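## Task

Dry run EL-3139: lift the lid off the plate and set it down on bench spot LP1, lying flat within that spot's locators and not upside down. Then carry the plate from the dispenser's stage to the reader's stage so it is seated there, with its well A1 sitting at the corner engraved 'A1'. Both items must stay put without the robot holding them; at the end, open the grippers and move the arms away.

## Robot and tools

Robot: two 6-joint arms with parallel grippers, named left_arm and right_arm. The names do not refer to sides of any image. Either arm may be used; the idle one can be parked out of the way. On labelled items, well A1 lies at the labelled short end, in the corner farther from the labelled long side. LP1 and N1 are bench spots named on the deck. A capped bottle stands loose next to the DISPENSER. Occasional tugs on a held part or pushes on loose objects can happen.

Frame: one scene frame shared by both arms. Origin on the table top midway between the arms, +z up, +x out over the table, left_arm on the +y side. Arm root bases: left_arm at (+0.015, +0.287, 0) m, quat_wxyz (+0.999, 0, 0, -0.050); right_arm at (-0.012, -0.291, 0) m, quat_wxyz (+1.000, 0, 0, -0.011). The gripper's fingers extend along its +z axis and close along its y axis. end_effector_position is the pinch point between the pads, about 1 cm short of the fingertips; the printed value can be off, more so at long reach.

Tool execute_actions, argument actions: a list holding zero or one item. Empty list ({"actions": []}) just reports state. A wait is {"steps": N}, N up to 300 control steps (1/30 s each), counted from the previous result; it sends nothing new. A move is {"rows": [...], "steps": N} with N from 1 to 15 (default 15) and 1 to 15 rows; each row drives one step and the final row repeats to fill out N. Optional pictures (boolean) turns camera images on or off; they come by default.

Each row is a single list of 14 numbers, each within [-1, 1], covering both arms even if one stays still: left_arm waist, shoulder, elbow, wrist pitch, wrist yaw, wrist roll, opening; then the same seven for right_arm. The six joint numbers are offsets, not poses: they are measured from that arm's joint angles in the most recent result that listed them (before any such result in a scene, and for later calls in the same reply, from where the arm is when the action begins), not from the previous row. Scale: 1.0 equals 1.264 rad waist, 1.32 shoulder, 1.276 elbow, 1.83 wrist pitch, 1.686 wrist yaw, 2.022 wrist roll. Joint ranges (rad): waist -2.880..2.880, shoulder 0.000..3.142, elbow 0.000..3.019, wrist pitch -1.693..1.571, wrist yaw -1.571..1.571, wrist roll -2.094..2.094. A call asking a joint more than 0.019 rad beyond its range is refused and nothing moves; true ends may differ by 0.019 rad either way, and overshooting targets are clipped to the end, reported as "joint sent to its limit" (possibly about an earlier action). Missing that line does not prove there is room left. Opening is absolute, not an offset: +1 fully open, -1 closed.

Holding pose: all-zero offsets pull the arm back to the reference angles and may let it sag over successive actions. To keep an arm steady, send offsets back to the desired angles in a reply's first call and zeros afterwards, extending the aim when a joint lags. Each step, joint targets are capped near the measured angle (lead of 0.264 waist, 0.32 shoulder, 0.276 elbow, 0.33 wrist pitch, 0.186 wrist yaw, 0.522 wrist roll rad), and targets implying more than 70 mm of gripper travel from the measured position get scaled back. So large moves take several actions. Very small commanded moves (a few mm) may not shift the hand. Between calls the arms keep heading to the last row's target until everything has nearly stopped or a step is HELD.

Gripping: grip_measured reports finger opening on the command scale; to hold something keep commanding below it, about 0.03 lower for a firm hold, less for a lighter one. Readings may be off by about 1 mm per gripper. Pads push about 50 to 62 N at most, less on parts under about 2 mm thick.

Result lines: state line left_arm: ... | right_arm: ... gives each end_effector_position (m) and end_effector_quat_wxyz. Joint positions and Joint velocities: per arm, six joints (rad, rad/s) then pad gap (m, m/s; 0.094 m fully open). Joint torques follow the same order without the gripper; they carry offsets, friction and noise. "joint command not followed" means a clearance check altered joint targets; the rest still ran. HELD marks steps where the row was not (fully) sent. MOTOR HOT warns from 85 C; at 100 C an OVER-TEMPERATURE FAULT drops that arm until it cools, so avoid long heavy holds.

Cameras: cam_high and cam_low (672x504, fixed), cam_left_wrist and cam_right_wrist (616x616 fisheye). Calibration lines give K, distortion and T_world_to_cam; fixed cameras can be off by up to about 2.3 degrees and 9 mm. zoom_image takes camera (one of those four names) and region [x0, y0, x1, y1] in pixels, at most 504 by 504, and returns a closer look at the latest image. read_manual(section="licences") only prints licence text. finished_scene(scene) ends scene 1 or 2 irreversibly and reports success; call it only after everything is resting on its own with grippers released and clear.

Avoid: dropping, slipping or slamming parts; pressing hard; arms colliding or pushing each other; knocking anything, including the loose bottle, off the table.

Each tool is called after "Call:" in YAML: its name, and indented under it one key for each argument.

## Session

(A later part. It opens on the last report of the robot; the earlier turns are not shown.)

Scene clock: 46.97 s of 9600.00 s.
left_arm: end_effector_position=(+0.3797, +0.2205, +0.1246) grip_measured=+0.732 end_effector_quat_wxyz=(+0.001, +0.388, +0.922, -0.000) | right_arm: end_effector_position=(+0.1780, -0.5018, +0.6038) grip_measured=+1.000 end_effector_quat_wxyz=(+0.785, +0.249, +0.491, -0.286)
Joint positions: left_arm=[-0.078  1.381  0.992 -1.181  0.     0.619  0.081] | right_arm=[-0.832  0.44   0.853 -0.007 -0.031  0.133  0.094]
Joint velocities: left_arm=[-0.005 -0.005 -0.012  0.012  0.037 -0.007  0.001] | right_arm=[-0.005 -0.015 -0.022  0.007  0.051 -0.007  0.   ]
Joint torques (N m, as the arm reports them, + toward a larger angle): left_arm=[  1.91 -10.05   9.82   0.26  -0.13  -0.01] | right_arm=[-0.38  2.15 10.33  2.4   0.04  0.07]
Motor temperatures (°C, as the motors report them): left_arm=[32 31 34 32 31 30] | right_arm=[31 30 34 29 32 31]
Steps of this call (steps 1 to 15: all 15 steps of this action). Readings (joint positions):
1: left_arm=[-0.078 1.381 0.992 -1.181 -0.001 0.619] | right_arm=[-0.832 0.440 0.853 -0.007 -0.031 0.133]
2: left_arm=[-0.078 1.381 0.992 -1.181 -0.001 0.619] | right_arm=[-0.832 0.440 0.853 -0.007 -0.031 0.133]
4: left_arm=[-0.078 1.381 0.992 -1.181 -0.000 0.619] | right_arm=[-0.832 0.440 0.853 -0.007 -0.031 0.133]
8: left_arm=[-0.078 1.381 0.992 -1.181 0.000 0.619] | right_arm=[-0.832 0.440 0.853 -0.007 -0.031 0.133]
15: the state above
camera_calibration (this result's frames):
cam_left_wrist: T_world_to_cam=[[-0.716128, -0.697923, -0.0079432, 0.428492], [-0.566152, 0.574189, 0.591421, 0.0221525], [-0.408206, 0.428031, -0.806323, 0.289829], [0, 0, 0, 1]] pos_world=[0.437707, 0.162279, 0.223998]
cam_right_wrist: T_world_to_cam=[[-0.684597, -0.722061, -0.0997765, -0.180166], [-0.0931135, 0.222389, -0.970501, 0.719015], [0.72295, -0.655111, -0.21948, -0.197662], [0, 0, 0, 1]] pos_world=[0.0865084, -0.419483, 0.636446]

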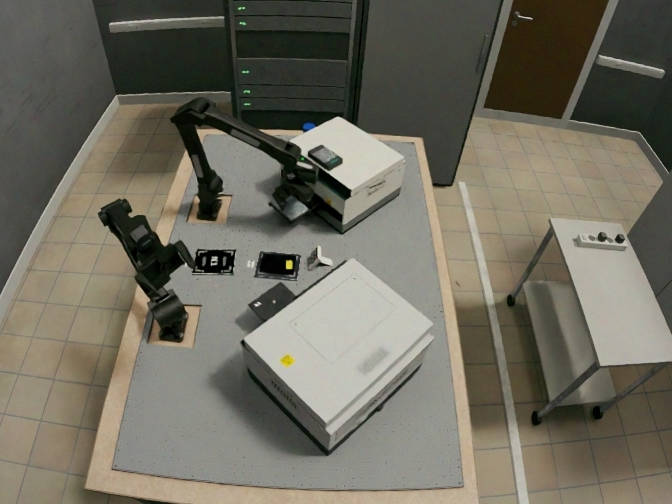

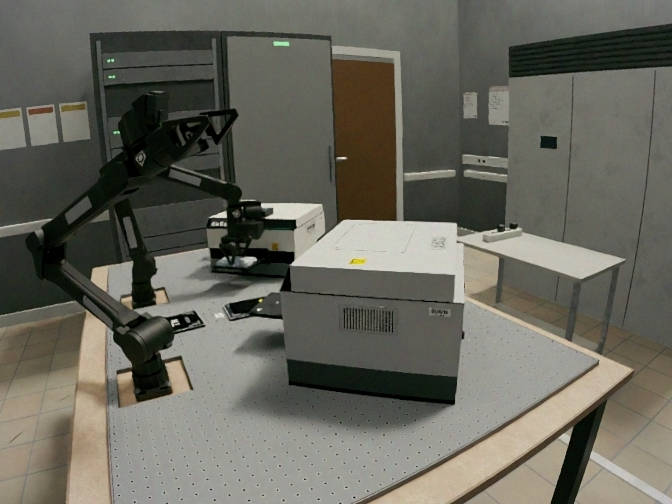

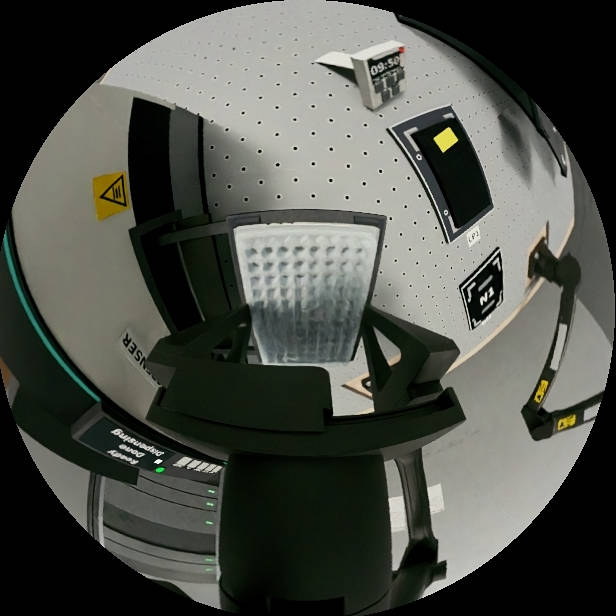

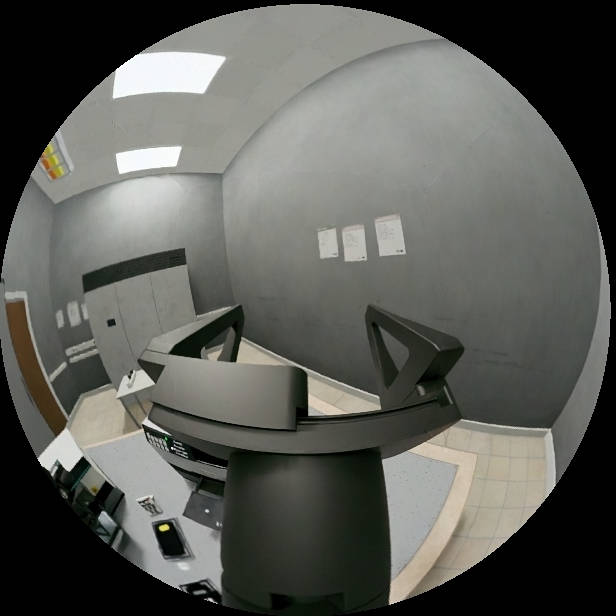

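Call:
execute_actions:
  actions:
    - {"rows":[[0,0,0.01,0,0,0,0.7,0,0,0,0,0,0,1],[0,0,0.02,0,0,0,0.7,0,0,0,0,0,0,1],[0,-0.005,0.03,-0.005,0,0,0.7,0,0,0,0,0,0,1],[0,-0.01,0.04,-0.012,0,0,0.7,0,0,0,0,0,0,1],[0,-0.014,0.05,-0.02,0,0,0.7,0,0,0,0,0,0,1],[0,-0.018,0.06,-0.03,0,0,0.7,0,0,0,0,0,0,1],[0,-0.022,0.07,-0.04,0,0,0.7,0,0,0,0,0,0,1],[0,-0.026,0.08,-0.05,0,0,0.7,0,0,0,0,0,0,1],[0,-0.03,0.09,-0.06,0,0,0.7,0,0,0,0,0,0,1],[0,-0.032,0.105,-0.07,0,0,0.7,0,0,0,0,0,0,1],[0,-0.034,0.12,-0.085,0,0,0.7,0,0,0,0,0,0,1],[0,-0.036,0.135,-0.1,0,0,0.7,0,0,0,0,0,0,1],[0,-0.036,0.15,-0.115,0,0,0.7,0,0,0,0,0,0,1]]}
  pictures: false

Call:
execute_actions:
  actions:
    - {"steps":10}
  pictures: false

Call:
execute_actions:
  actions:
    - {"rows":[[-0.04,0,0.03,0,0,0.03,0.7,0,0,0,0,0,0,1],[-0.08,0,0.03,0,0,0.06,0.7,0,0,0,0,0,0,1],[-0.13,0,0.03,0,0,0.09,0.7,0,0,0,0,0,0,1],[-0.18,0,0.03,0,0,0.12,0.7,0,0,0,0,0,0,1],[-0.23,0,0.03,0,0,0.15,0.7,0,0,0,0,0,0,1],[-0.28,0,0.03,0,0,0.18,0.7,0,0,0,0,0,0,1],[-0.33,0,0.03,0,0,0.21,0.7,0,0,0,0,0,0,1],[-0.38,0,0.03,0,0,0.24,0.7,0,0,0,0,0,0,1],[-0.43,0,0.03,0,0,0.27,0.7,0,0,0,0,0,0,1],[-0.48,0,0.03,0,0,0.3,0.7,0,0,0,0,0,0,1],[-0.53,0,0.03,0,0,0.33,0.7,0,0,0,0,0,0,1],[-0.58,0,0.03,0,0,0.36,0.7,0,0,0,0,0,0,1],[-0.62,0,0.03,0,0,0.39,0.7,0,0,0,0,0,0,1],[-0.65,0,0.03,0,0,0.405,0.7,0,0,0,0,0,0,1]]}
  pictures: false

Call:
execute_actions:
  actions:
    - {"steps":20}

Scene clock: 51.27 s of 9600.00 s.
left_arm: end_effector_position=(+0.3807, +0.2201, +0.1758) grip_measured=+0.716 end_effector_quat_wxyz=(-0.017, +0.388, +0.922, -0.005) | right_arm: end_effector_position=(+0.1780, -0.5018, +0.6038) grip_measured=+1.000 end_effector_quat_wxyz=(+0.785, +0.249, +0.491, -0.286)
Joint positions: left_arm=[-0.078  1.363  1.116 -1.359  0.002  0.619  0.081] | right_arm=[-0.832  0.44   0.853 -0.007 -0.031  0.133  0.094]
Joint velocities: left_arm=[-0.024 -0.142  0.403 -0.256  0.007 -0.051  0.001] | right_arm=[-0.005 -0.015 -0.002  0.007 -0.007  0.051  0.   ]
Joint torques (N m, as the arm reports them, + toward a larger angle): left_arm=[  1.12 -12.25  12.87  -0.34  -0.16   0.09] | right_arm=[-0.35  2.15 10.33  2.4   0.04  0.07]
Motor temperatures (°C, as the motors report them): left_arm=[32 31 35 32 31 30] | right_arm=[31 30 34 29 32 31]
Steps of this call (steps 1 to 15: the robot went on to your last target; steps 16 to 90: nothing new was sent; then 0.80 s passed at rest; steps 91 to 105: all 15 steps of this action). Readings (joint positions):
91: left_arm=[-0.078 1.381 0.992 -1.181 0.000 0.619] | right_arm=[-0.832 0.440 0.853 -0.007 -0.031 0.133]
92: left_arm=[-0.078 1.381 0.992 -1.181 0.000 0.619] | right_arm=[-0.832 0.440 0.853 -0.007 -0.031 0.133]
94: left_arm=[-0.078 1.381 0.993 -1.182 0.000 0.619] | right_arm=[-0.832 0.440 0.853 -0.007 -0.031 0.133]
98: left_arm=[-0.078 1.381 1.012 -1.222 0.002 0.619] | right_arm=[-0.832 0.440 0.853 -0.007 -0.031 0.133]
105: the state above

Scene clock: 51.60 s of 9600.00 s.
left_arm: end_effector_position=(+0.3834, +0.2196, +0.1924) grip_measured=+0.716 end_effector_quat_wxyz=(-0.003, +0.388, +0.922, -0.002) | right_arm: end_effector_position=(+0.1780, -0.5018, +0.6038) grip_measured=+1.000 end_effector_quat_wxyz=(+0.785, +0.249, +0.491, -0.286)
Joint positions: left_arm=[-0.078  1.342  1.141 -1.377  0.002  0.619  0.081] | right_arm=[-0.832  0.44   0.853 -0.007 -0.031  0.133  0.094]
Joint velocities: left_arm=[-0.005  0.005 -0.007  0.007 -0.007 -0.022  0.   ] | right_arm=[ 0.005 -0.005 -0.012  0.002 -0.037  0.007  0.   ]
Joint torques (N m, as the arm reports them, + toward a larger angle): left_arm=[  1.98 -11.36  12.84  -0.74  -0.12   0.07] | right_arm=[-0.4   2.18 10.33  2.41  0.04  0.07]
Motor temperatures (°C, as the motors report them): left_arm=[32 31 35 32 31 30] | right_arm=[31 30 34 29 32 31]
Steps of this call (steps 1 to 10: the robot went on to your last target). Readings (joint positions):
1: left_arm=[-0.078 1.358 1.128 -1.365 0.002 0.619] | right_arm=[-0.832 0.440 0.853 -0.007 -0.031 0.133]
2: left_arm=[-0.078 1.353 1.135 -1.369 0.002 0.619] | right_arm=[-0.832 0.440 0.853 -0.007 -0.031 0.133]
4: left_arm=[-0.078 1.344 1.141 -1.372 0.002 0.619] | right_arm=[-0.832 0.440 0.853 -0.007 -0.031 0.133]
8: left_arm=[-0.078 1.342 1.141 -1.377 0.002 0.619] | right_arm=[-0.832 0.440 0.853 -0.007 -0.031 0.133]
10: the state above

Scene clock: 52.10 s of 9600.00 s.
left_arm: end_effector_position=(+0.2517, -0.0035, +0.1924) grip_measured=+0.716 end_effector_quat_wxyz=(-0.004, +0.856, +0.516, -0.000) | right_arm: end_effector_position=(+0.1780, -0.5018, +0.6038) grip_measured=+1.000 end_effector_quat_wxyz=(+0.785, +0.249, +0.491, -0.286)
Joint positions: left_arm=[-0.785  1.342  1.141 -1.377 -0.     1.171  0.081] | right_arm=[-0.832  0.44   0.853 -0.007 -0.031  0.133  0.094]
Joint velocities: left_arm=[-1.861 -0.005 -0.012 -0.002 -0.037  1.722  0.   ] | right_arm=[ 0.005  0.005 -0.002  0.002 -0.022 -0.007  0.   ]
Joint torques (N m, as the arm reports them, + toward a larger angle): left_arm=[  1.28 -10.26  12.41   0.07   0.02   0.1 ] | right_arm=[-0.41  2.16 10.33  2.4   0.04  0.07]
Motor temperatures (°C, as the motors report them): left_arm=[32 31 35 32 31 30] | right_arm=[31 30 34 29 32 31]
Steps of this call (steps 1 to 15: all 15 steps of this action). Readings (joint positions):
1: left_arm=[-0.080 1.342 1.141 -1.377 0.001 0.625] | right_arm=[-0.832 0.440 0.853 -0.007 -0.031 0.133]
2: left_arm=[-0.088 1.342 1.141 -1.377 -0.000 0.642] | right_arm=[-0.832 0.440 0.853 -0.007 -0.031 0.133]
4: left_arm=[-0.139 1.342 1.141 -1.377 -0.003 0.697] | right_arm=[-0.832 0.440 0.853 -0.007 -0.031 0.133]
8: left_arm=[-0.348 1.342 1.141 -1.377 -0.003 0.833] | right_arm=[-0.832 0.440 0.853 -0.007 -0.031 0.133]
15: the state above

Scene clock: 52.77 s of 9600.00 s.
left_arm: end_effector_position=(+0.2141, -0.0305, +0.1924) grip_measured=+0.716 end_effector_quat_wxyz=(-0.003, +0.938, +0.347, -0.002) | right_arm: end_effector_position=(+0.1780, -0.5018, +0.6038) grip_measured=+1.000 end_effector_quat_wxyz=(+0.785, +0.249, +0.491, -0.286)
Joint positions: left_arm=[-0.907  1.342  1.141 -1.377  0.003  1.425  0.081] | right_arm=[-0.832  0.44   0.853 -0.007 -0.031  0.133  0.094]
Joint velocities: left_arm=[-0.005 -0.015  0.007 -0.017  0.007  0.095 -0.   ] | right_arm=[-0.015 -0.015  0.002  0.002  0.007  0.066  0.   ]
Joint torques (N m, as the arm reports them, + toward a larger angle): left_arm=[  2.24 -10.32  12.52   0.24  -0.09   0.15] | right_arm=[-0.37  2.14 10.33  2.41  0.04  0.07]
Motor temperatures (°C, as the motors report them): left_arm=[32 31 35 32 31 30] | right_arm=[31 30 34 29 32 31]
Steps of this call (steps 1 to 20: the robot went on to your last target). Readings (joint positions):
1: left_arm=[-0.844 1.342 1.141 -1.377 0.002 1.223] | right_arm=[-0.832 0.440 0.853 -0.007 -0.031 0.133]
2: left_arm=[-0.891 1.342 1.141 -1.377 0.005 1.265] | right_arm=[-0.832 0.440 0.853 -0.007 -0.031 0.133]
4: left_arm=[-0.940 1.342 1.141 -1.377 0.008 1.325] | right_arm=[-0.832 0.440 0.853 -0.007 -0.031 0.133]
8: left_arm=[-0.926 1.342 1.141 -1.377 0.004 1.386] | right_arm=[-0.832 0.440 0.853 -0.007 -0.031 0.133]
20: the state above
camera_calibration (this result's frames):
cam_left_wrist: T_world_to_cam=[[-0.650271, 0.759702, 0.000223143, 0.164067], [0.612816, 0.52437, 0.591179, -0.221481], [0.449003, 0.384564, -0.80654, 0.199458], [0, 0, 0, 1]] pos_world=[0.152858, -0.0852084, 0.291769]
cam_right_wrist: T_world_to_cam=[[-0.684597, -0.722061, -0.0997765, -0.180166], [-0.0931135, 0.222389, -0.970501, 0.719015], [0.72295, -0.655111, -0.21948, -0.197662], [0, 0, 0, 1]] pos_world=[0.0865084, -0.419483, 0.636446]

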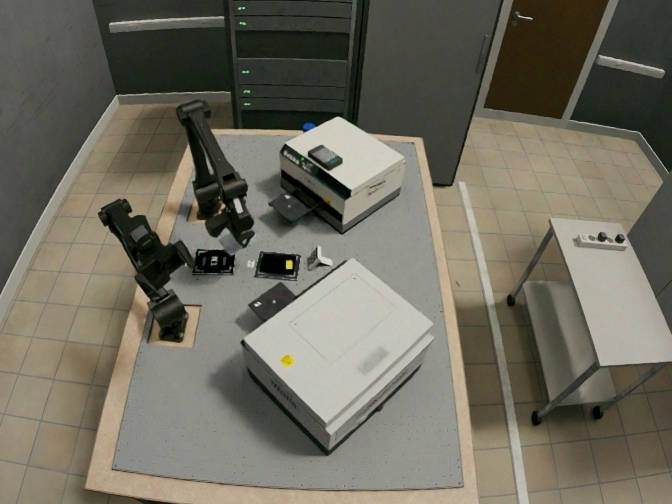

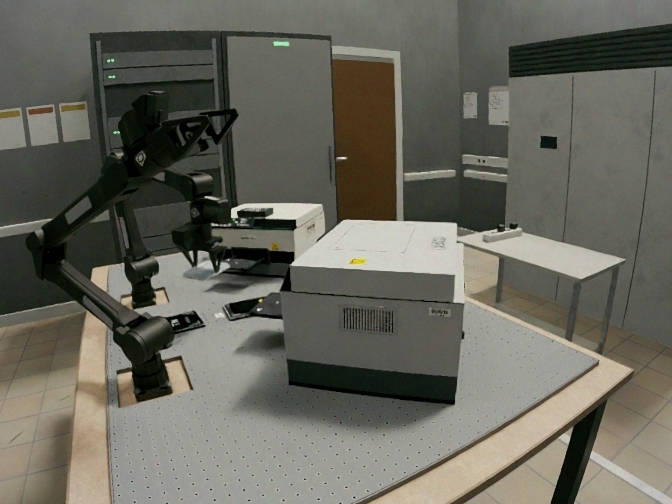

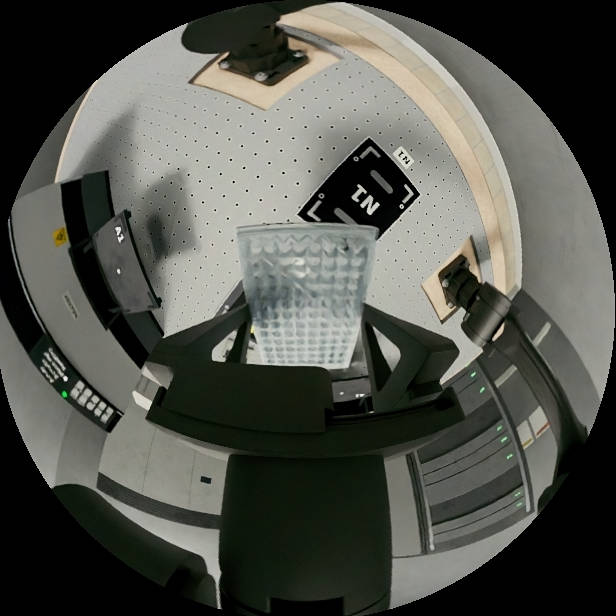

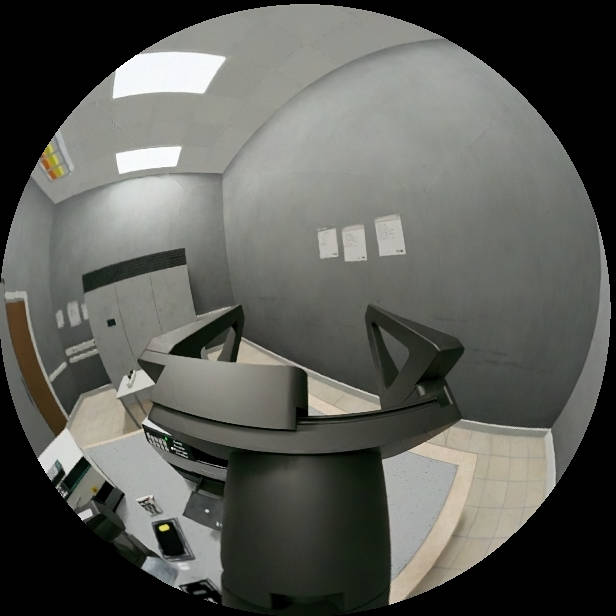

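Call:
execute_actions:
  actions:
    - {"rows":[[0,0.03,0.07,-0.005,0,0,0.69,0,0,0,0,0,0,1],[0,0.06,0.11,-0.01,0,0,0.69,0,0,0,0,0,0,1],[0,0.09,0.15,-0.015,0,0,0.69,0,0,0,0,0,0,1],[0,0.12,0.19,-0.02,0,0,0.69,0,0,0,0,0,0,1],[0,0.15,0.23,-0.025,0,0,0.69,0,0,0,0,0,0,1],[0,0.18,0.27,-0.03,0,0,0.69,0,0,0,0,0,0,1],[0,0.21,0.31,-0.035,0,0,0.69,0,0,0,0,0,0,1],[0,0.24,0.35,-0.04,0,0,0.69,0,0,0,0,0,0,1],[0,0.27,0.39,-0.045,0,0,0.69,0,0,0,0,0,0,1],[0,0.3,0.43,-0.05,0,0,0.69,0,0,0,0,0,0,1],[0,0.33,0.47,-0.055,0,0,0.69,0,0,0,0,0,0,1],[0,0.36,0.51,-0.06,0,0,0.69,0,0,0,0,0,0,1],[0,0.39,0.55,-0.07,0,0,0.69,0,0,0,0,0,0,1]]}
  pictures: false

Call:
execute_actions:
  actions:
    - {"steps":25}

Scene clock: 54.67 s of 9600.00 s.
left_arm: end_effector_position=(+0.3231, -0.2030, +0.2148) grip_measured=+0.709 end_effector_quat_wxyz=(+0.026, +0.938, +0.346, +0.004) | right_arm: end_effector_position=(+0.1780, -0.5018, +0.6038) grip_measured=+1.000 end_effector_quat_wxyz=(+0.785, +0.249, +0.491, -0.286)
Joint positions: left_arm=[-0.907  1.83   1.781 -1.47   0.003  1.428  0.08 ] | right_arm=[-0.832  0.44   0.853 -0.007 -0.031  0.133  0.094]
Joint velocities: left_arm=[-0.005  0.689  0.569 -0.002  0.051 -0.081 -0.   ] | right_arm=[-0.015  0.005  0.002  0.007  0.081  0.007  0.   ]
Joint torques (N m, as the arm reports them, + toward a larger angle): left_arm=[  1.39 -18.36  11.85  -1.08  -0.11  -0.03] | right_arm=[-0.43  2.16 10.33  2.4   0.04  0.07]
Motor temperatures (°C, as the motors report them): left_arm=[32 31 35 32 31 30] | right_arm=[31 30 34 29 32 31]
Steps of this call (steps 1 to 15: the robot went on to your last target; steps 16 to 42: nothing new was sent; steps 43 to 57: all 15 steps of this action). Readings (joint positions):
43: left_arm=[-0.907 1.344 1.143 -1.377 0.003 1.428] | right_arm=[-0.832 0.440 0.853 -0.007 -0.031 0.133]
44: left_arm=[-0.907 1.351 1.153 -1.380 0.003 1.428] | right_arm=[-0.832 0.440 0.853 -0.007 -0.031 0.133]
46: left_arm=[-0.907 1.394 1.213 -1.397 0.003 1.428] | right_arm=[-0.832 0.440 0.853 -0.007 -0.031 0.133]
50: left_arm=[-0.907 1.555 1.439 -1.422 0.003 1.428] | right_arm=[-0.832 0.440 0.853 -0.007 -0.031 0.133]
57: the state above

Scene clock: 55.50 s of 9600.00 s.
left_arm: end_effector_position=(+0.3240, -0.2044, +0.1964) grip_measured=+0.709 end_effector_quat_wxyz=(+0.002, +0.938, +0.346, -0.001) | right_arm: end_effector_position=(+0.1780, -0.5018, +0.6038) grip_measured=+1.000 end_effector_quat_wxyz=(+0.785, +0.249, +0.491, -0.286)
Joint positions: left_arm=[-0.907  1.871  1.793 -1.49   0.003  1.428  0.08 ] | right_arm=[-0.832  0.44   0.853 -0.007 -0.031  0.133  0.094]
Joint velocities: left_arm=[-0.005 -0.005 -0.012  0.007  0.007 -0.037 -0.   ] | right_arm=[ 0.005  0.005 -0.007  0.007  0.007  0.037  0.   ]
Joint torques (N m, as the arm reports them, + toward a larger angle): left_arm=[  1.82 -17.77  13.66  -0.4   -0.07  -0.01] | right_arm=[-0.39  2.14 10.33  2.4   0.04  0.07]
Motor temperatures (°C, as the motors report them): left_arm=[32 31 35 32 31 30] | right_arm=[31 30 34 29 32 31]
Steps of this call (steps 1 to 25: the robot went on to your last target). Readings (joint positions):
1: left_arm=[-0.907 1.848 1.792 -1.470 0.003 1.428] | right_arm=[-0.832 0.440 0.853 -0.007 -0.031 0.133]
2: left_arm=[-0.907 1.859 1.793 -1.472 0.003 1.428] | right_arm=[-0.832 0.440 0.853 -0.007 -0.031 0.133]
4: left_arm=[-0.907 1.871 1.793 -1.483 0.003 1.428] | right_arm=[-0.832 0.440 0.853 -0.007 -0.031 0.133]
8: left_arm=[-0.907 1.871 1.793 -1.489 0.003 1.428] | right_arm=[-0.832 0.440 0.853 -0.007 -0.031 0.133]
25: the state above
camera_calibration (this result's frames):
cam_left_wrist: T_world_to_cam=[[-0.647923, 0.761641, -0.0099787, 0.369303], [0.611173, 0.527651, 0.589959, -0.198544], [0.454602, 0.376149, -0.807372, 0.216888], [0, 0, 0, 1]] pos_world=[0.262027, -0.258096, 0.295927]
cam_right_wrist: T_world_to_cam=[[-0.684597, -0.722061, -0.0997765, -0.180166], [-0.0931135, 0.222389, -0.970501, 0.719015], [0.72295, -0.655111, -0.21948, -0.197662], [0, 0, 0, 1]] pos_world=[0.0865084, -0.419483, 0.636446]

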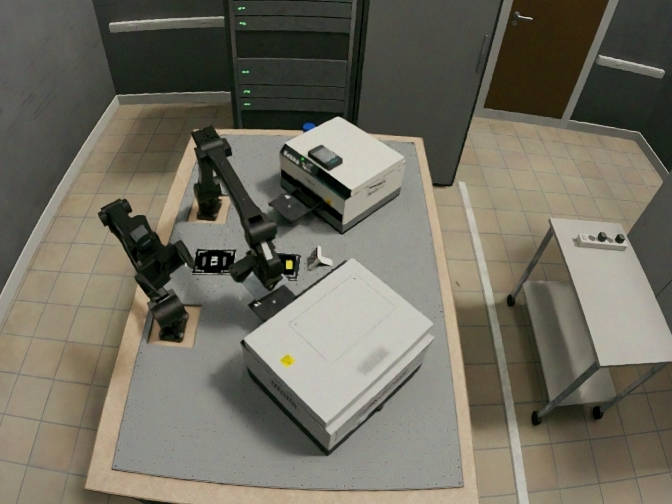

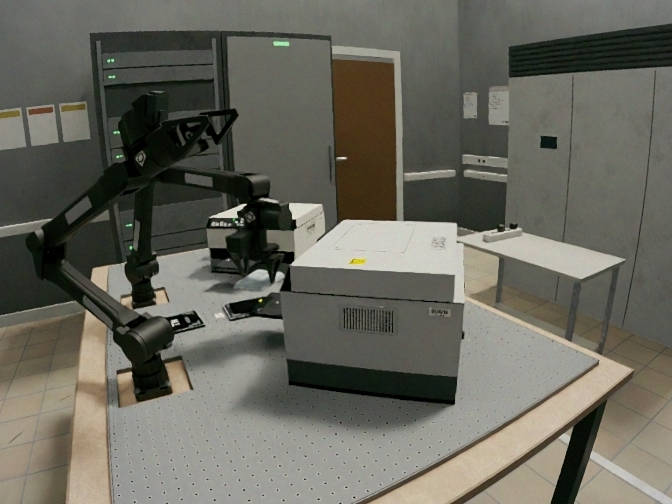

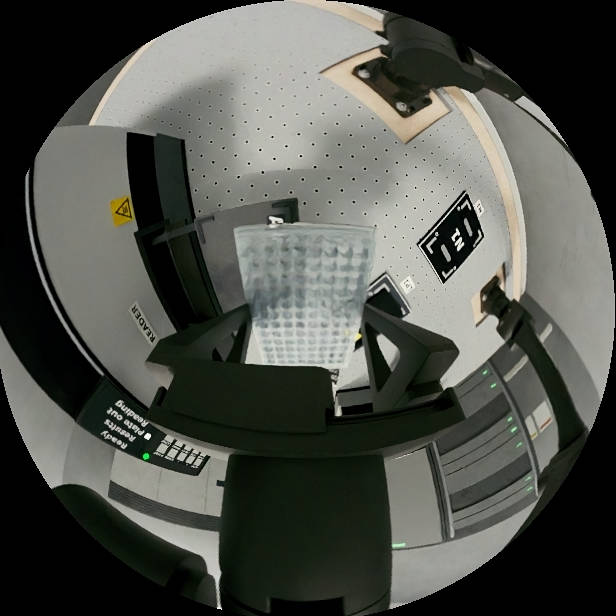

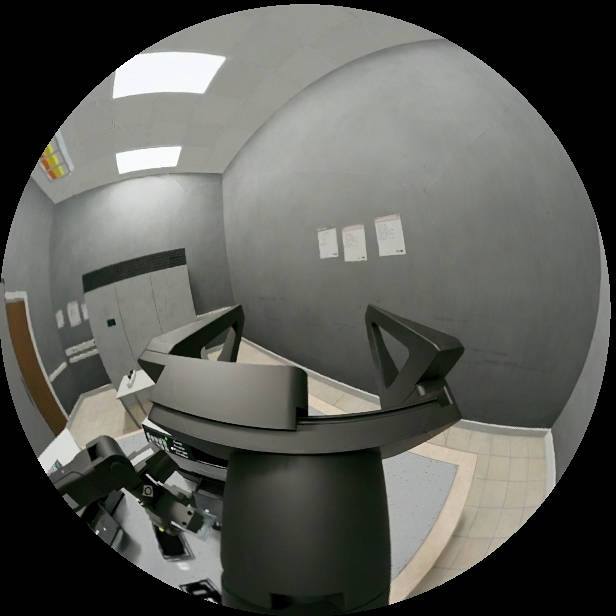

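Call:
execute_actions:
  actions:
    - {"rows":[[0.005,0.015,0.05,-0.005,0,-0.02,0.685,0,0,0,0,0,0,1],[0.01,0.03,0.07,-0.01,0,-0.04,0.685,0,0,0,0,0,0,1],[0.014,0.045,0.09,-0.015,0,-0.052,0.685,0,0,0,0,0,0,1],[0.014,0.06,0.11,-0.02,0,-0.052,0.685,0,0,0,0,0,0,1],[0.014,0.075,0.13,-0.025,0,-0.052,0.685,0,0,0,0,0,0,1],[0.014,0.09,0.15,-0.028,0,-0.052,0.685,0,0,0,0,0,0,1],[0.014,0.1,0.175,-0.028,0,-0.052,0.685,0,0,0,0,0,0,1]]}
  pictures: false

Call:
execute_actions:
  actions:
    - {"steps":15}

Call:
zoom_image:
  camera: "cam_left_wrist"
  region: [180, 150, 430, 380]

Scene clock: 60.40 s of 9600.00 s.
left_arm: end_effector_position=(+0.3497, -0.2406, +0.1902) grip_measured=+0.709 end_effector_quat_wxyz=(+0.007, +0.921, +0.390, -0.000) | right_arm: end_effector_position=(+0.1780, -0.5018, +0.6038) grip_measured=+1.000 end_effector_quat_wxyz=(+0.785, +0.249, +0.491, -0.286)
Joint positions: left_arm=[-0.903  1.994  1.963 -1.526  0.003  1.337  0.08 ] | right_arm=[-0.832  0.44   0.853 -0.007 -0.031  0.133  0.094]
Joint velocities: left_arm=[-0.005 -0.005 -0.007  0.007 -0.007 -0.051  0.   ] | right_arm=[-0.005 -0.015 -0.002  0.002  0.007  0.022  0.   ]
Joint torques (N m, as the arm reports them, + toward a larger angle): left_arm=[  2.06 -18.76  14.19  -0.41  -0.09  -0.09] | right_arm=[-0.38  2.14 10.33  2.4   0.04  0.07]
Motor temperatures (°C, as the motors report them): left_arm=[32 31 36 32 31 30] | right_arm=[31 30 34 29 32 31]
Steps of this call (steps 1 to 15: the robot went on to your last target; steps 16 to 90: nothing new was sent; then 1.40 s passed at rest; steps 91 to 105: all 15 steps of this action). Readings (joint positions):
91: left_arm=[-0.907 1.871 1.793 -1.490 0.003 1.424] | right_arm=[-0.832 0.440 0.853 -0.007 -0.031 0.133]
92: left_arm=[-0.907 1.873 1.796 -1.491 0.003 1.413] | right_arm=[-0.832 0.440 0.853 -0.007 -0.031 0.133]
94: left_arm=[-0.907 1.889 1.825 -1.504 0.003 1.386] | right_arm=[-0.832 0.440 0.853 -0.007 -0.031 0.133]
98: left_arm=[-0.905 1.957 1.936 -1.523 0.003 1.354] | right_arm=[-0.832 0.440 0.853 -0.007 -0.031 0.133]
105: the state above

Scene clock: 60.90 s of 9600.00 s.
left_arm: end_effector_position=(+0.3496, -0.2406, +0.1902) grip_measured=+0.709 end_effector_quat_wxyz=(+0.007, +0.920, +0.392, -0.000) | right_arm: end_effector_position=(+0.1780, -0.5018, +0.6038) grip_measured=+1.000 end_effector_quat_wxyz=(+0.785, +0.249, +0.491, -0.286)
Joint positions: left_arm=[-0.903  1.994  1.963 -1.526  0.003  1.333  0.08 ] | right_arm=[-0.832  0.44   0.853 -0.007 -0.031  0.133  0.094]
Joint velocities: left_arm=[-0.024  0.005 -0.012  0.012 -0.022 -0.037 -0.001] | right_arm=[-0.015 -0.005  0.002  0.007 -0.066 -0.007  0.   ]
Joint torques (N m, as the arm reports them, + toward a larger angle): left_arm=[  2.62 -17.9   14.15  -0.65  -0.06  -0.07] | right_arm=[-0.39  2.15 10.33  2.4   0.04  0.07]
Motor temperatures (°C, as the motors report them): left_arm=[32 31 36 32 31 30] | right_arm=[31 30 34 29 32 31]
Steps of this call (steps 1 to 15: the robot went on to your last target). Readings (joint positions):
1: left_arm=[-0.903 1.994 1.963 -1.526 0.003 1.336] | right_arm=[-0.832 0.440 0.853 -0.007 -0.031 0.133]
2: left_arm=[-0.903 1.994 1.963 -1.526 0.003 1.335] | right_arm=[-0.832 0.440 0.853 -0.007 -0.031 0.133]
4: left_arm=[-0.903 1.994 1.963 -1.526 0.003 1.334] | right_arm=[-0.832 0.440 0.853 -0.007 -0.031 0.133]
8: left_arm=[-0.903 1.994 1.963 -1.526 0.003 1.333] | right_arm=[-0.832 0.440 0.853 -0.007 -0.031 0.133]
15: the state above
All arms were judged still, so your last target was given up. Only a new action makes them travel on or press farther. Fingers that are still opening or closing keep moving.
camera_calibration (this result's frames):
cam_left_wrist: T_world_to_cam=[[-0.719806, 0.693875, -0.0204246, 0.424171], [0.552864, 0.590822, 0.587597, -0.155456], [0.419786, 0.411664, -0.808896, 0.23481], [0, 0, 0, 1]] pos_world=[0.292697, -0.299138, 0.289946]
cam_right_wrist: T_world_to_cam=[[-0.684597, -0.722061, -0.0997765, -0.180166], [-0.0931135, 0.222389, -0.970501, 0.719015], [0.72295, -0.655111, -0.21948, -0.197662], [0, 0, 0, 1]] pos_world=[0.0865084, -0.419483, 0.636446]

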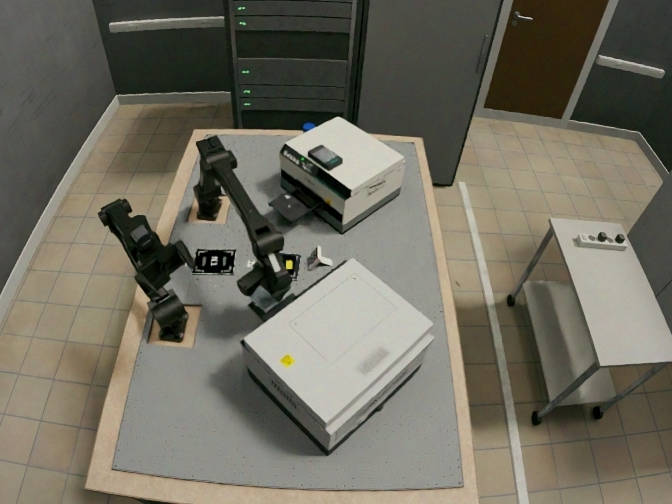

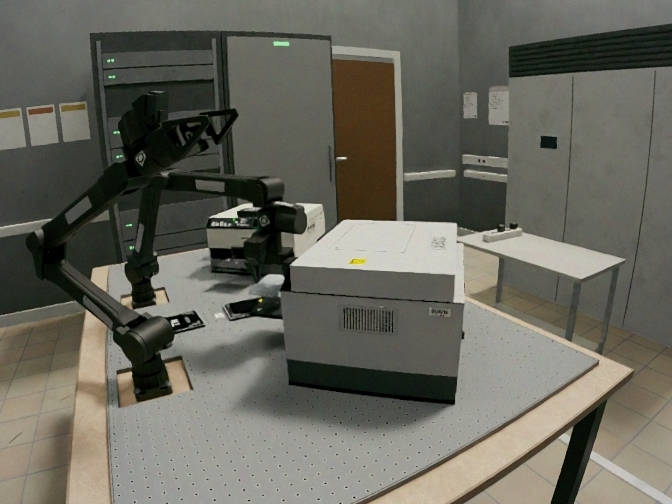

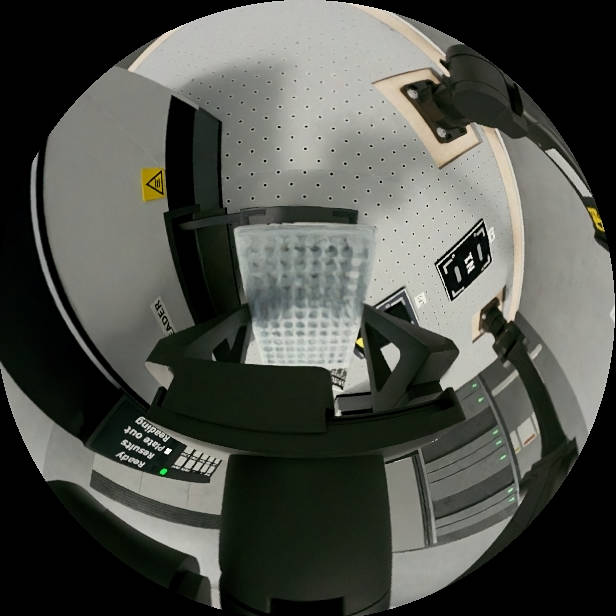

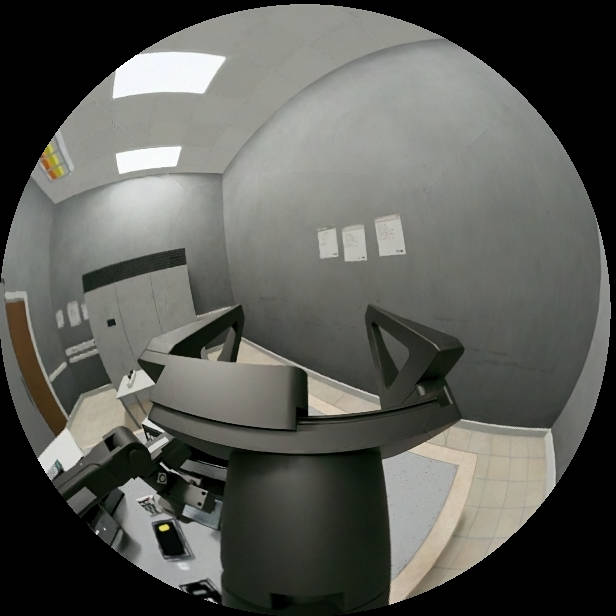

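Region (180, 150, 430, 380) of cam_left_wrist's 616x616 image, scaled by 2.016, with more detail than that image has; it fills the top 464 rows of this view, and the rest is white.

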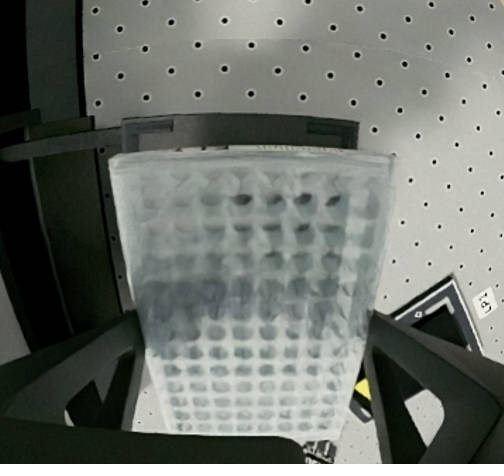

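Call:
execute_actions:
  actions:
    - {"rows":[[0,0.015,0,0.01,0,0,0.685,0,0,0,0,0,0,1],[0,0.022,-0.005,0.016,0,0,0.685,0,0,0,0,0,0,1],[0,0.028,-0.01,0.022,0,0,0.685,0,0,0,0,0,0,1],[0,0.032,-0.013,0.028,0,0,0.685,0,0,0,0,0,0,1]]}
  pictures: false

Call:
execute_actions:
  actions:
    - {"steps":8}

Call:
zoom_image:
  camera: "cam_left_wrist"
  region: [180, 150, 430, 380]

Scene clock: 63.27 s of 9600.00 s.
left_arm: end_effector_position=(+0.3527, -0.2454, +0.1673) grip_measured=+0.709 end_effector_quat_wxyz=(+0.003, +0.920, +0.392, -0.001) | right_arm: end_effector_position=(+0.1780, -0.5018, +0.6038) grip_measured=+1.000 end_effector_quat_wxyz=(+0.785, +0.249, +0.491, -0.286)
Joint positions: left_arm=[-0.903  2.022  1.947 -1.491  0.003  1.333  0.08 ] | right_arm=[-0.832  0.44   0.853 -0.007 -0.031  0.133  0.094]
Joint velocities: left_arm=[-0.005  0.015  0.002  0.002 -0.022 -0.066 -0.001] | right_arm=[-0.015 -0.015 -0.002 -0.002 -0.066  0.007  0.   ]
Joint torques (N m, as the arm reports them, + toward a larger angle): left_arm=[  1.5  -18.33   9.55   0.55  -0.05   0.02] | right_arm=[-0.39  2.16 10.33  2.41  0.04  0.07]
Motor temperatures (°C, as the motors report them): left_arm=[32 31 36 32 31 30] | right_arm=[31 30 34 29 32 31]
Steps of this call (steps 1 to 56: nothing new was sent; steps 57 to 71: all 15 steps of this action). Readings (joint positions):
57: left_arm=[-0.903 1.994 1.963 -1.526 0.003 1.333] | right_arm=[-0.832 0.440 0.853 -0.007 -0.031 0.133]
58: left_arm=[-0.903 1.995 1.963 -1.525 0.003 1.333] | right_arm=[-0.832 0.440 0.853 -0.007 -0.031 0.133]
60: left_arm=[-0.903 1.996 1.961 -1.510 0.003 1.333] | right_arm=[-0.832 0.440 0.853 -0.007 -0.031 0.133]
64: left_arm=[-0.903 2.007 1.954 -1.492 0.003 1.333] | right_arm=[-0.832 0.440 0.853 -0.007 -0.031 0.133]
71: the state above

Scene clock: 63.53 s of 9600.00 s.
left_arm: end_effector_position=(+0.3527, -0.2454, +0.1673) grip_measured=+0.709 end_effector_quat_wxyz=(+0.003, +0.920, +0.392, -0.001) | right_arm: end_effector_position=(+0.1780, -0.5018, +0.6038) grip_measured=+1.000 end_effector_quat_wxyz=(+0.785, +0.249, +0.491, -0.286)
Joint positions: left_arm=[-0.903  2.022  1.947 -1.491  0.003  1.333  0.08 ] | right_arm=[-0.832  0.44   0.853 -0.007 -0.031  0.133  0.094]
Joint velocities: left_arm=[-0.015  0.005 -0.012  0.022 -0.081  0.037  0.001] | right_arm=[-0.015 -0.015  0.007 -0.002  0.022 -0.11   0.   ]
Joint torques (N m, as the arm reports them, + toward a larger angle): left_arm=[  0.75 -18.72   9.67   0.87  -0.08   0.04] | right_arm=[-0.38  2.16 10.34  2.4   0.04  0.07]
Motor temperatures (°C, as the motors report them): left_arm=[32 31 36 32 31 30] | right_arm=[31 30 34 29 32 31]
Steps of this call (steps 1 to 8: the robot went on to your last target). Readings (joint positions):
1: left_arm=[-0.903 2.022 1.947 -1.491 0.003 1.333] | right_arm=[-0.832 0.440 0.853 -0.007 -0.031 0.133]
2: left_arm=[-0.903 2.022 1.947 -1.491 0.003 1.333] | right_arm=[-0.832 0.440 0.853 -0.007 -0.031 0.133]
4: left_arm=[-0.903 2.022 1.947 -1.491 0.003 1.333] | right_arm=[-0.832 0.440 0.853 -0.007 -0.031 0.133]
8: the state above
camera_calibration (this result's frames):
cam_left_wrist: T_world_to_cam=[[-0.720147, 0.69372, -0.0118945, 0.427907], [0.555416, 0.586679, 0.589339, -0.143039], [0.415814, 0.417804, -0.807798, 0.219678], [0, 0, 0, 1]] pos_world=[0.296257, -0.304712, 0.266843]
cam_right_wrist: T_world_to_cam=[[-0.684597, -0.722061, -0.0997765, -0.180166], [-0.0931135, 0.222389, -0.970501, 0.719015], [0.72295, -0.655111, -0.21948, -0.197662], [0, 0, 0, 1]] pos_world=[0.0865084, -0.419483, 0.636446]

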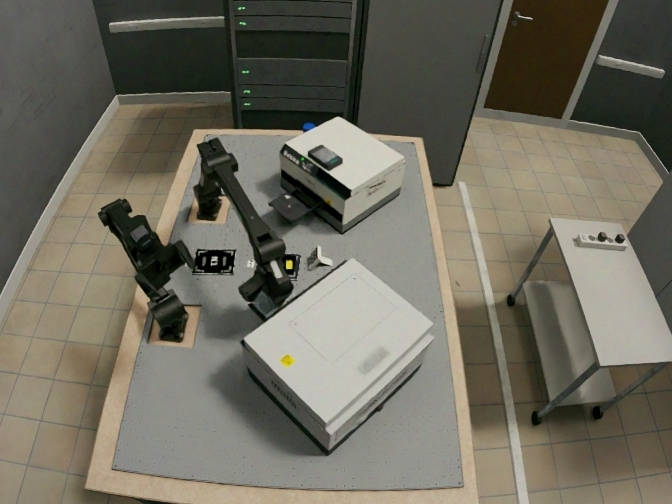

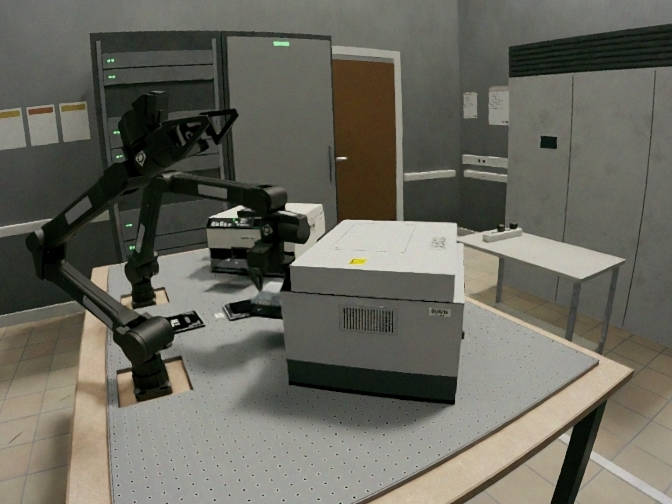

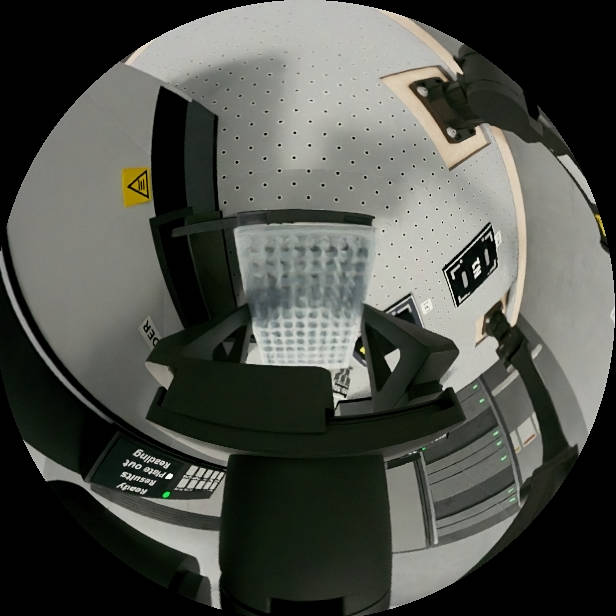

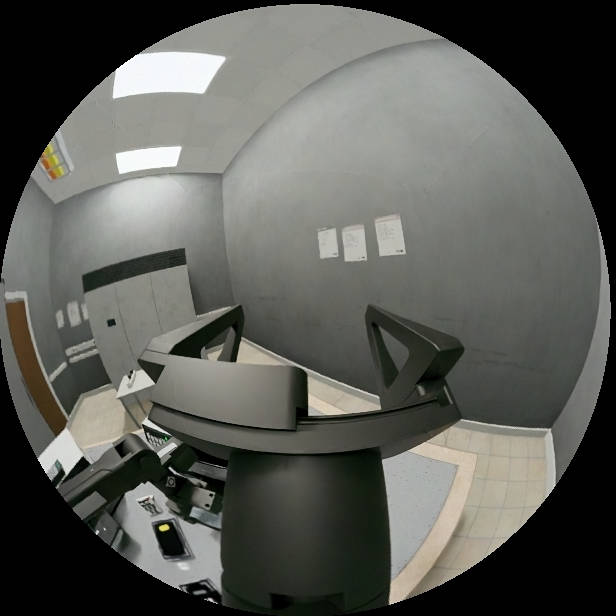

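Region (180, 150, 430, 380) of cam_left_wrist's 616x616 image, scaled by 2.016, with more detail than that image has; it fills the top 464 rows of this view, and the rest is white.

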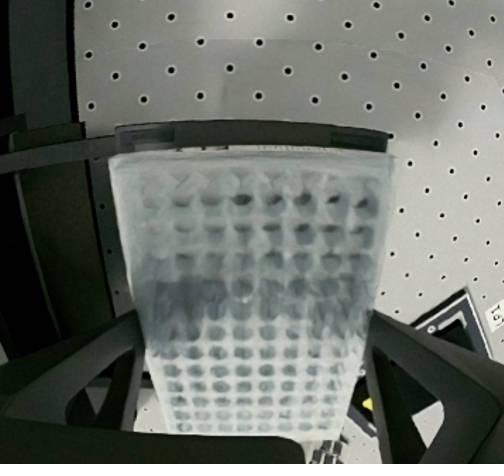

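Call:
execute_actions:
  actions:
    - {"rows":[[0.014,0.012,-0.014,0.02,0,0.018,0.685,0,0,0,0,0,0,1]]}

Call:
zoom_image:
  camera: "cam_left_wrist"
  region: [180, 150, 430, 380]

Scene clock: 64.80 s of 9600.00 s.
left_arm: end_effector_position=(+0.3551, -0.2447, +0.1613) grip_measured=+0.709 end_effector_quat_wxyz=(+0.005, +0.924, +0.382, -0.000) | right_arm: end_effector_position=(+0.1780, -0.5018, +0.6038) grip_measured=+1.000 end_effector_quat_wxyz=(+0.785, +0.249, +0.491, -0.286)
Joint positions: left_arm=[-0.9    2.022  1.932 -1.47   0.003  1.358  0.08 ] | right_arm=[-0.832  0.44   0.853 -0.007 -0.031  0.133  0.094]
Joint velocities: left_arm=[-0.015 -0.005  0.002 -0.012 -0.051 -0.095  0.   ] | right_arm=[-0.005 -0.005  0.002 -0.007 -0.007 -0.051  0.   ]
Joint torques (N m, as the arm reports them, + toward a larger angle): left_arm=[  2.84 -19.22   9.2    0.94  -0.08   0.12] | right_arm=[-0.43  2.14 10.33  2.4   0.04  0.07]
Motor temperatures (°C, as the motors report them): left_arm=[32 31 36 32 31 30] | right_arm=[31 30 34 29 32 31]
Steps of this call (steps 1 to 15: the robot went on to your last target; steps 16 to 23: nothing new was sent; steps 24 to 38: all 15 steps of this action). Readings (joint positions):
24: left_arm=[-0.903 2.022 1.946 -1.488 0.003 1.336] | right_arm=[-0.832 0.440 0.853 -0.007 -0.031 0.133]
25: left_arm=[-0.903 2.022 1.943 -1.481 0.003 1.341] | right_arm=[-0.832 0.440 0.853 -0.007 -0.031 0.133]
27: left_arm=[-0.902 2.022 1.937 -1.473 0.003 1.347] | right_arm=[-0.832 0.440 0.853 -0.007 -0.031 0.133]
31: left_arm=[-0.900 2.022 1.932 -1.472 0.003 1.354] | right_arm=[-0.832 0.440 0.853 -0.007 -0.031 0.133]
38: the state above
camera_calibration (this result's frames):
cam_left_wrist: T_world_to_cam=[[-0.704854, 0.709153, -0.0168407, 0.42825], [0.566374, 0.576917, 0.588547, -0.147431], [0.427085, 0.405301, -0.808288, 0.206601], [0, 0, 0, 1]] pos_world=[0.297119, -0.302375, 0.260975]
cam_right_wrist: T_world_to_cam=[[-0.684597, -0.722061, -0.0997765, -0.180166], [-0.0931135, 0.222389, -0.970501, 0.719015], [0.72295, -0.655111, -0.21948, -0.197662], [0, 0, 0, 1]] pos_world=[0.0865084, -0.419483, 0.636446]

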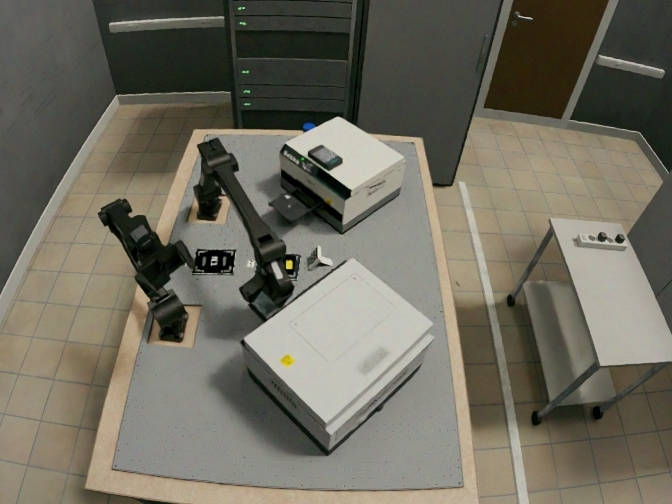

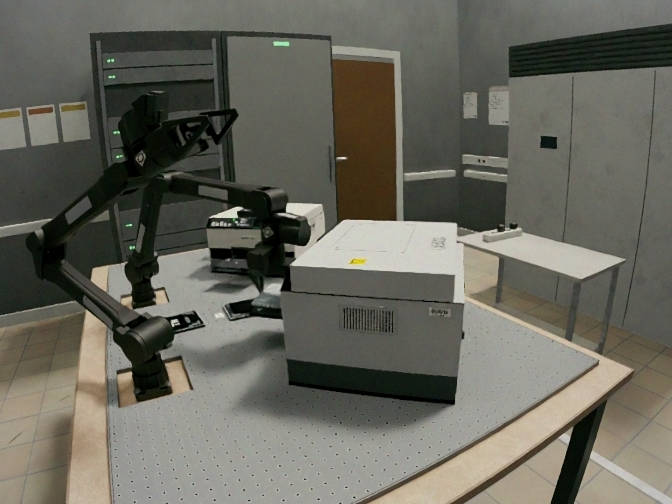

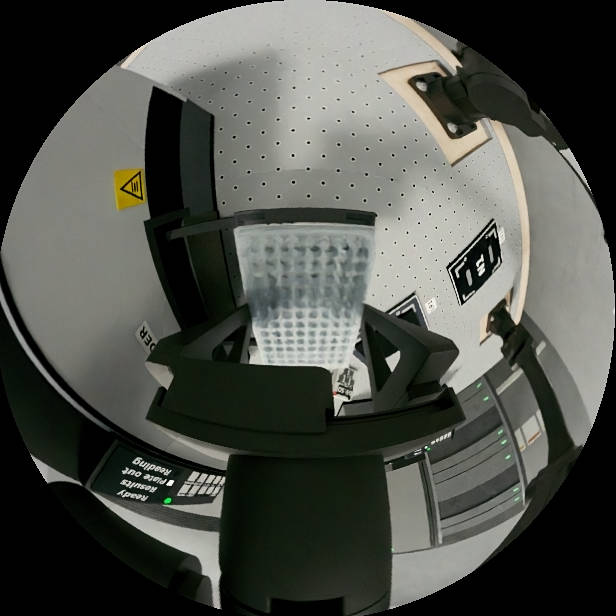

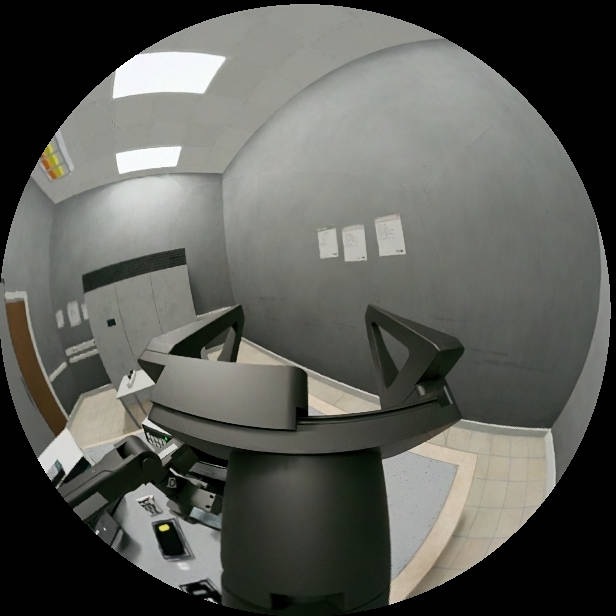

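Region (180, 150, 430, 380) of cam_left_wrist's 616x616 image, scaled by 2.016, with more detail than that image has; it fills the top 464 rows of this view, and the rest is white.

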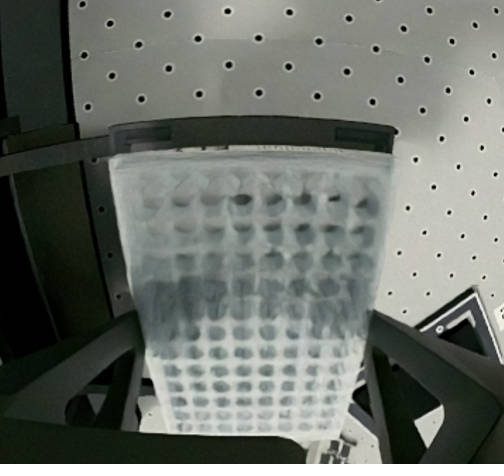

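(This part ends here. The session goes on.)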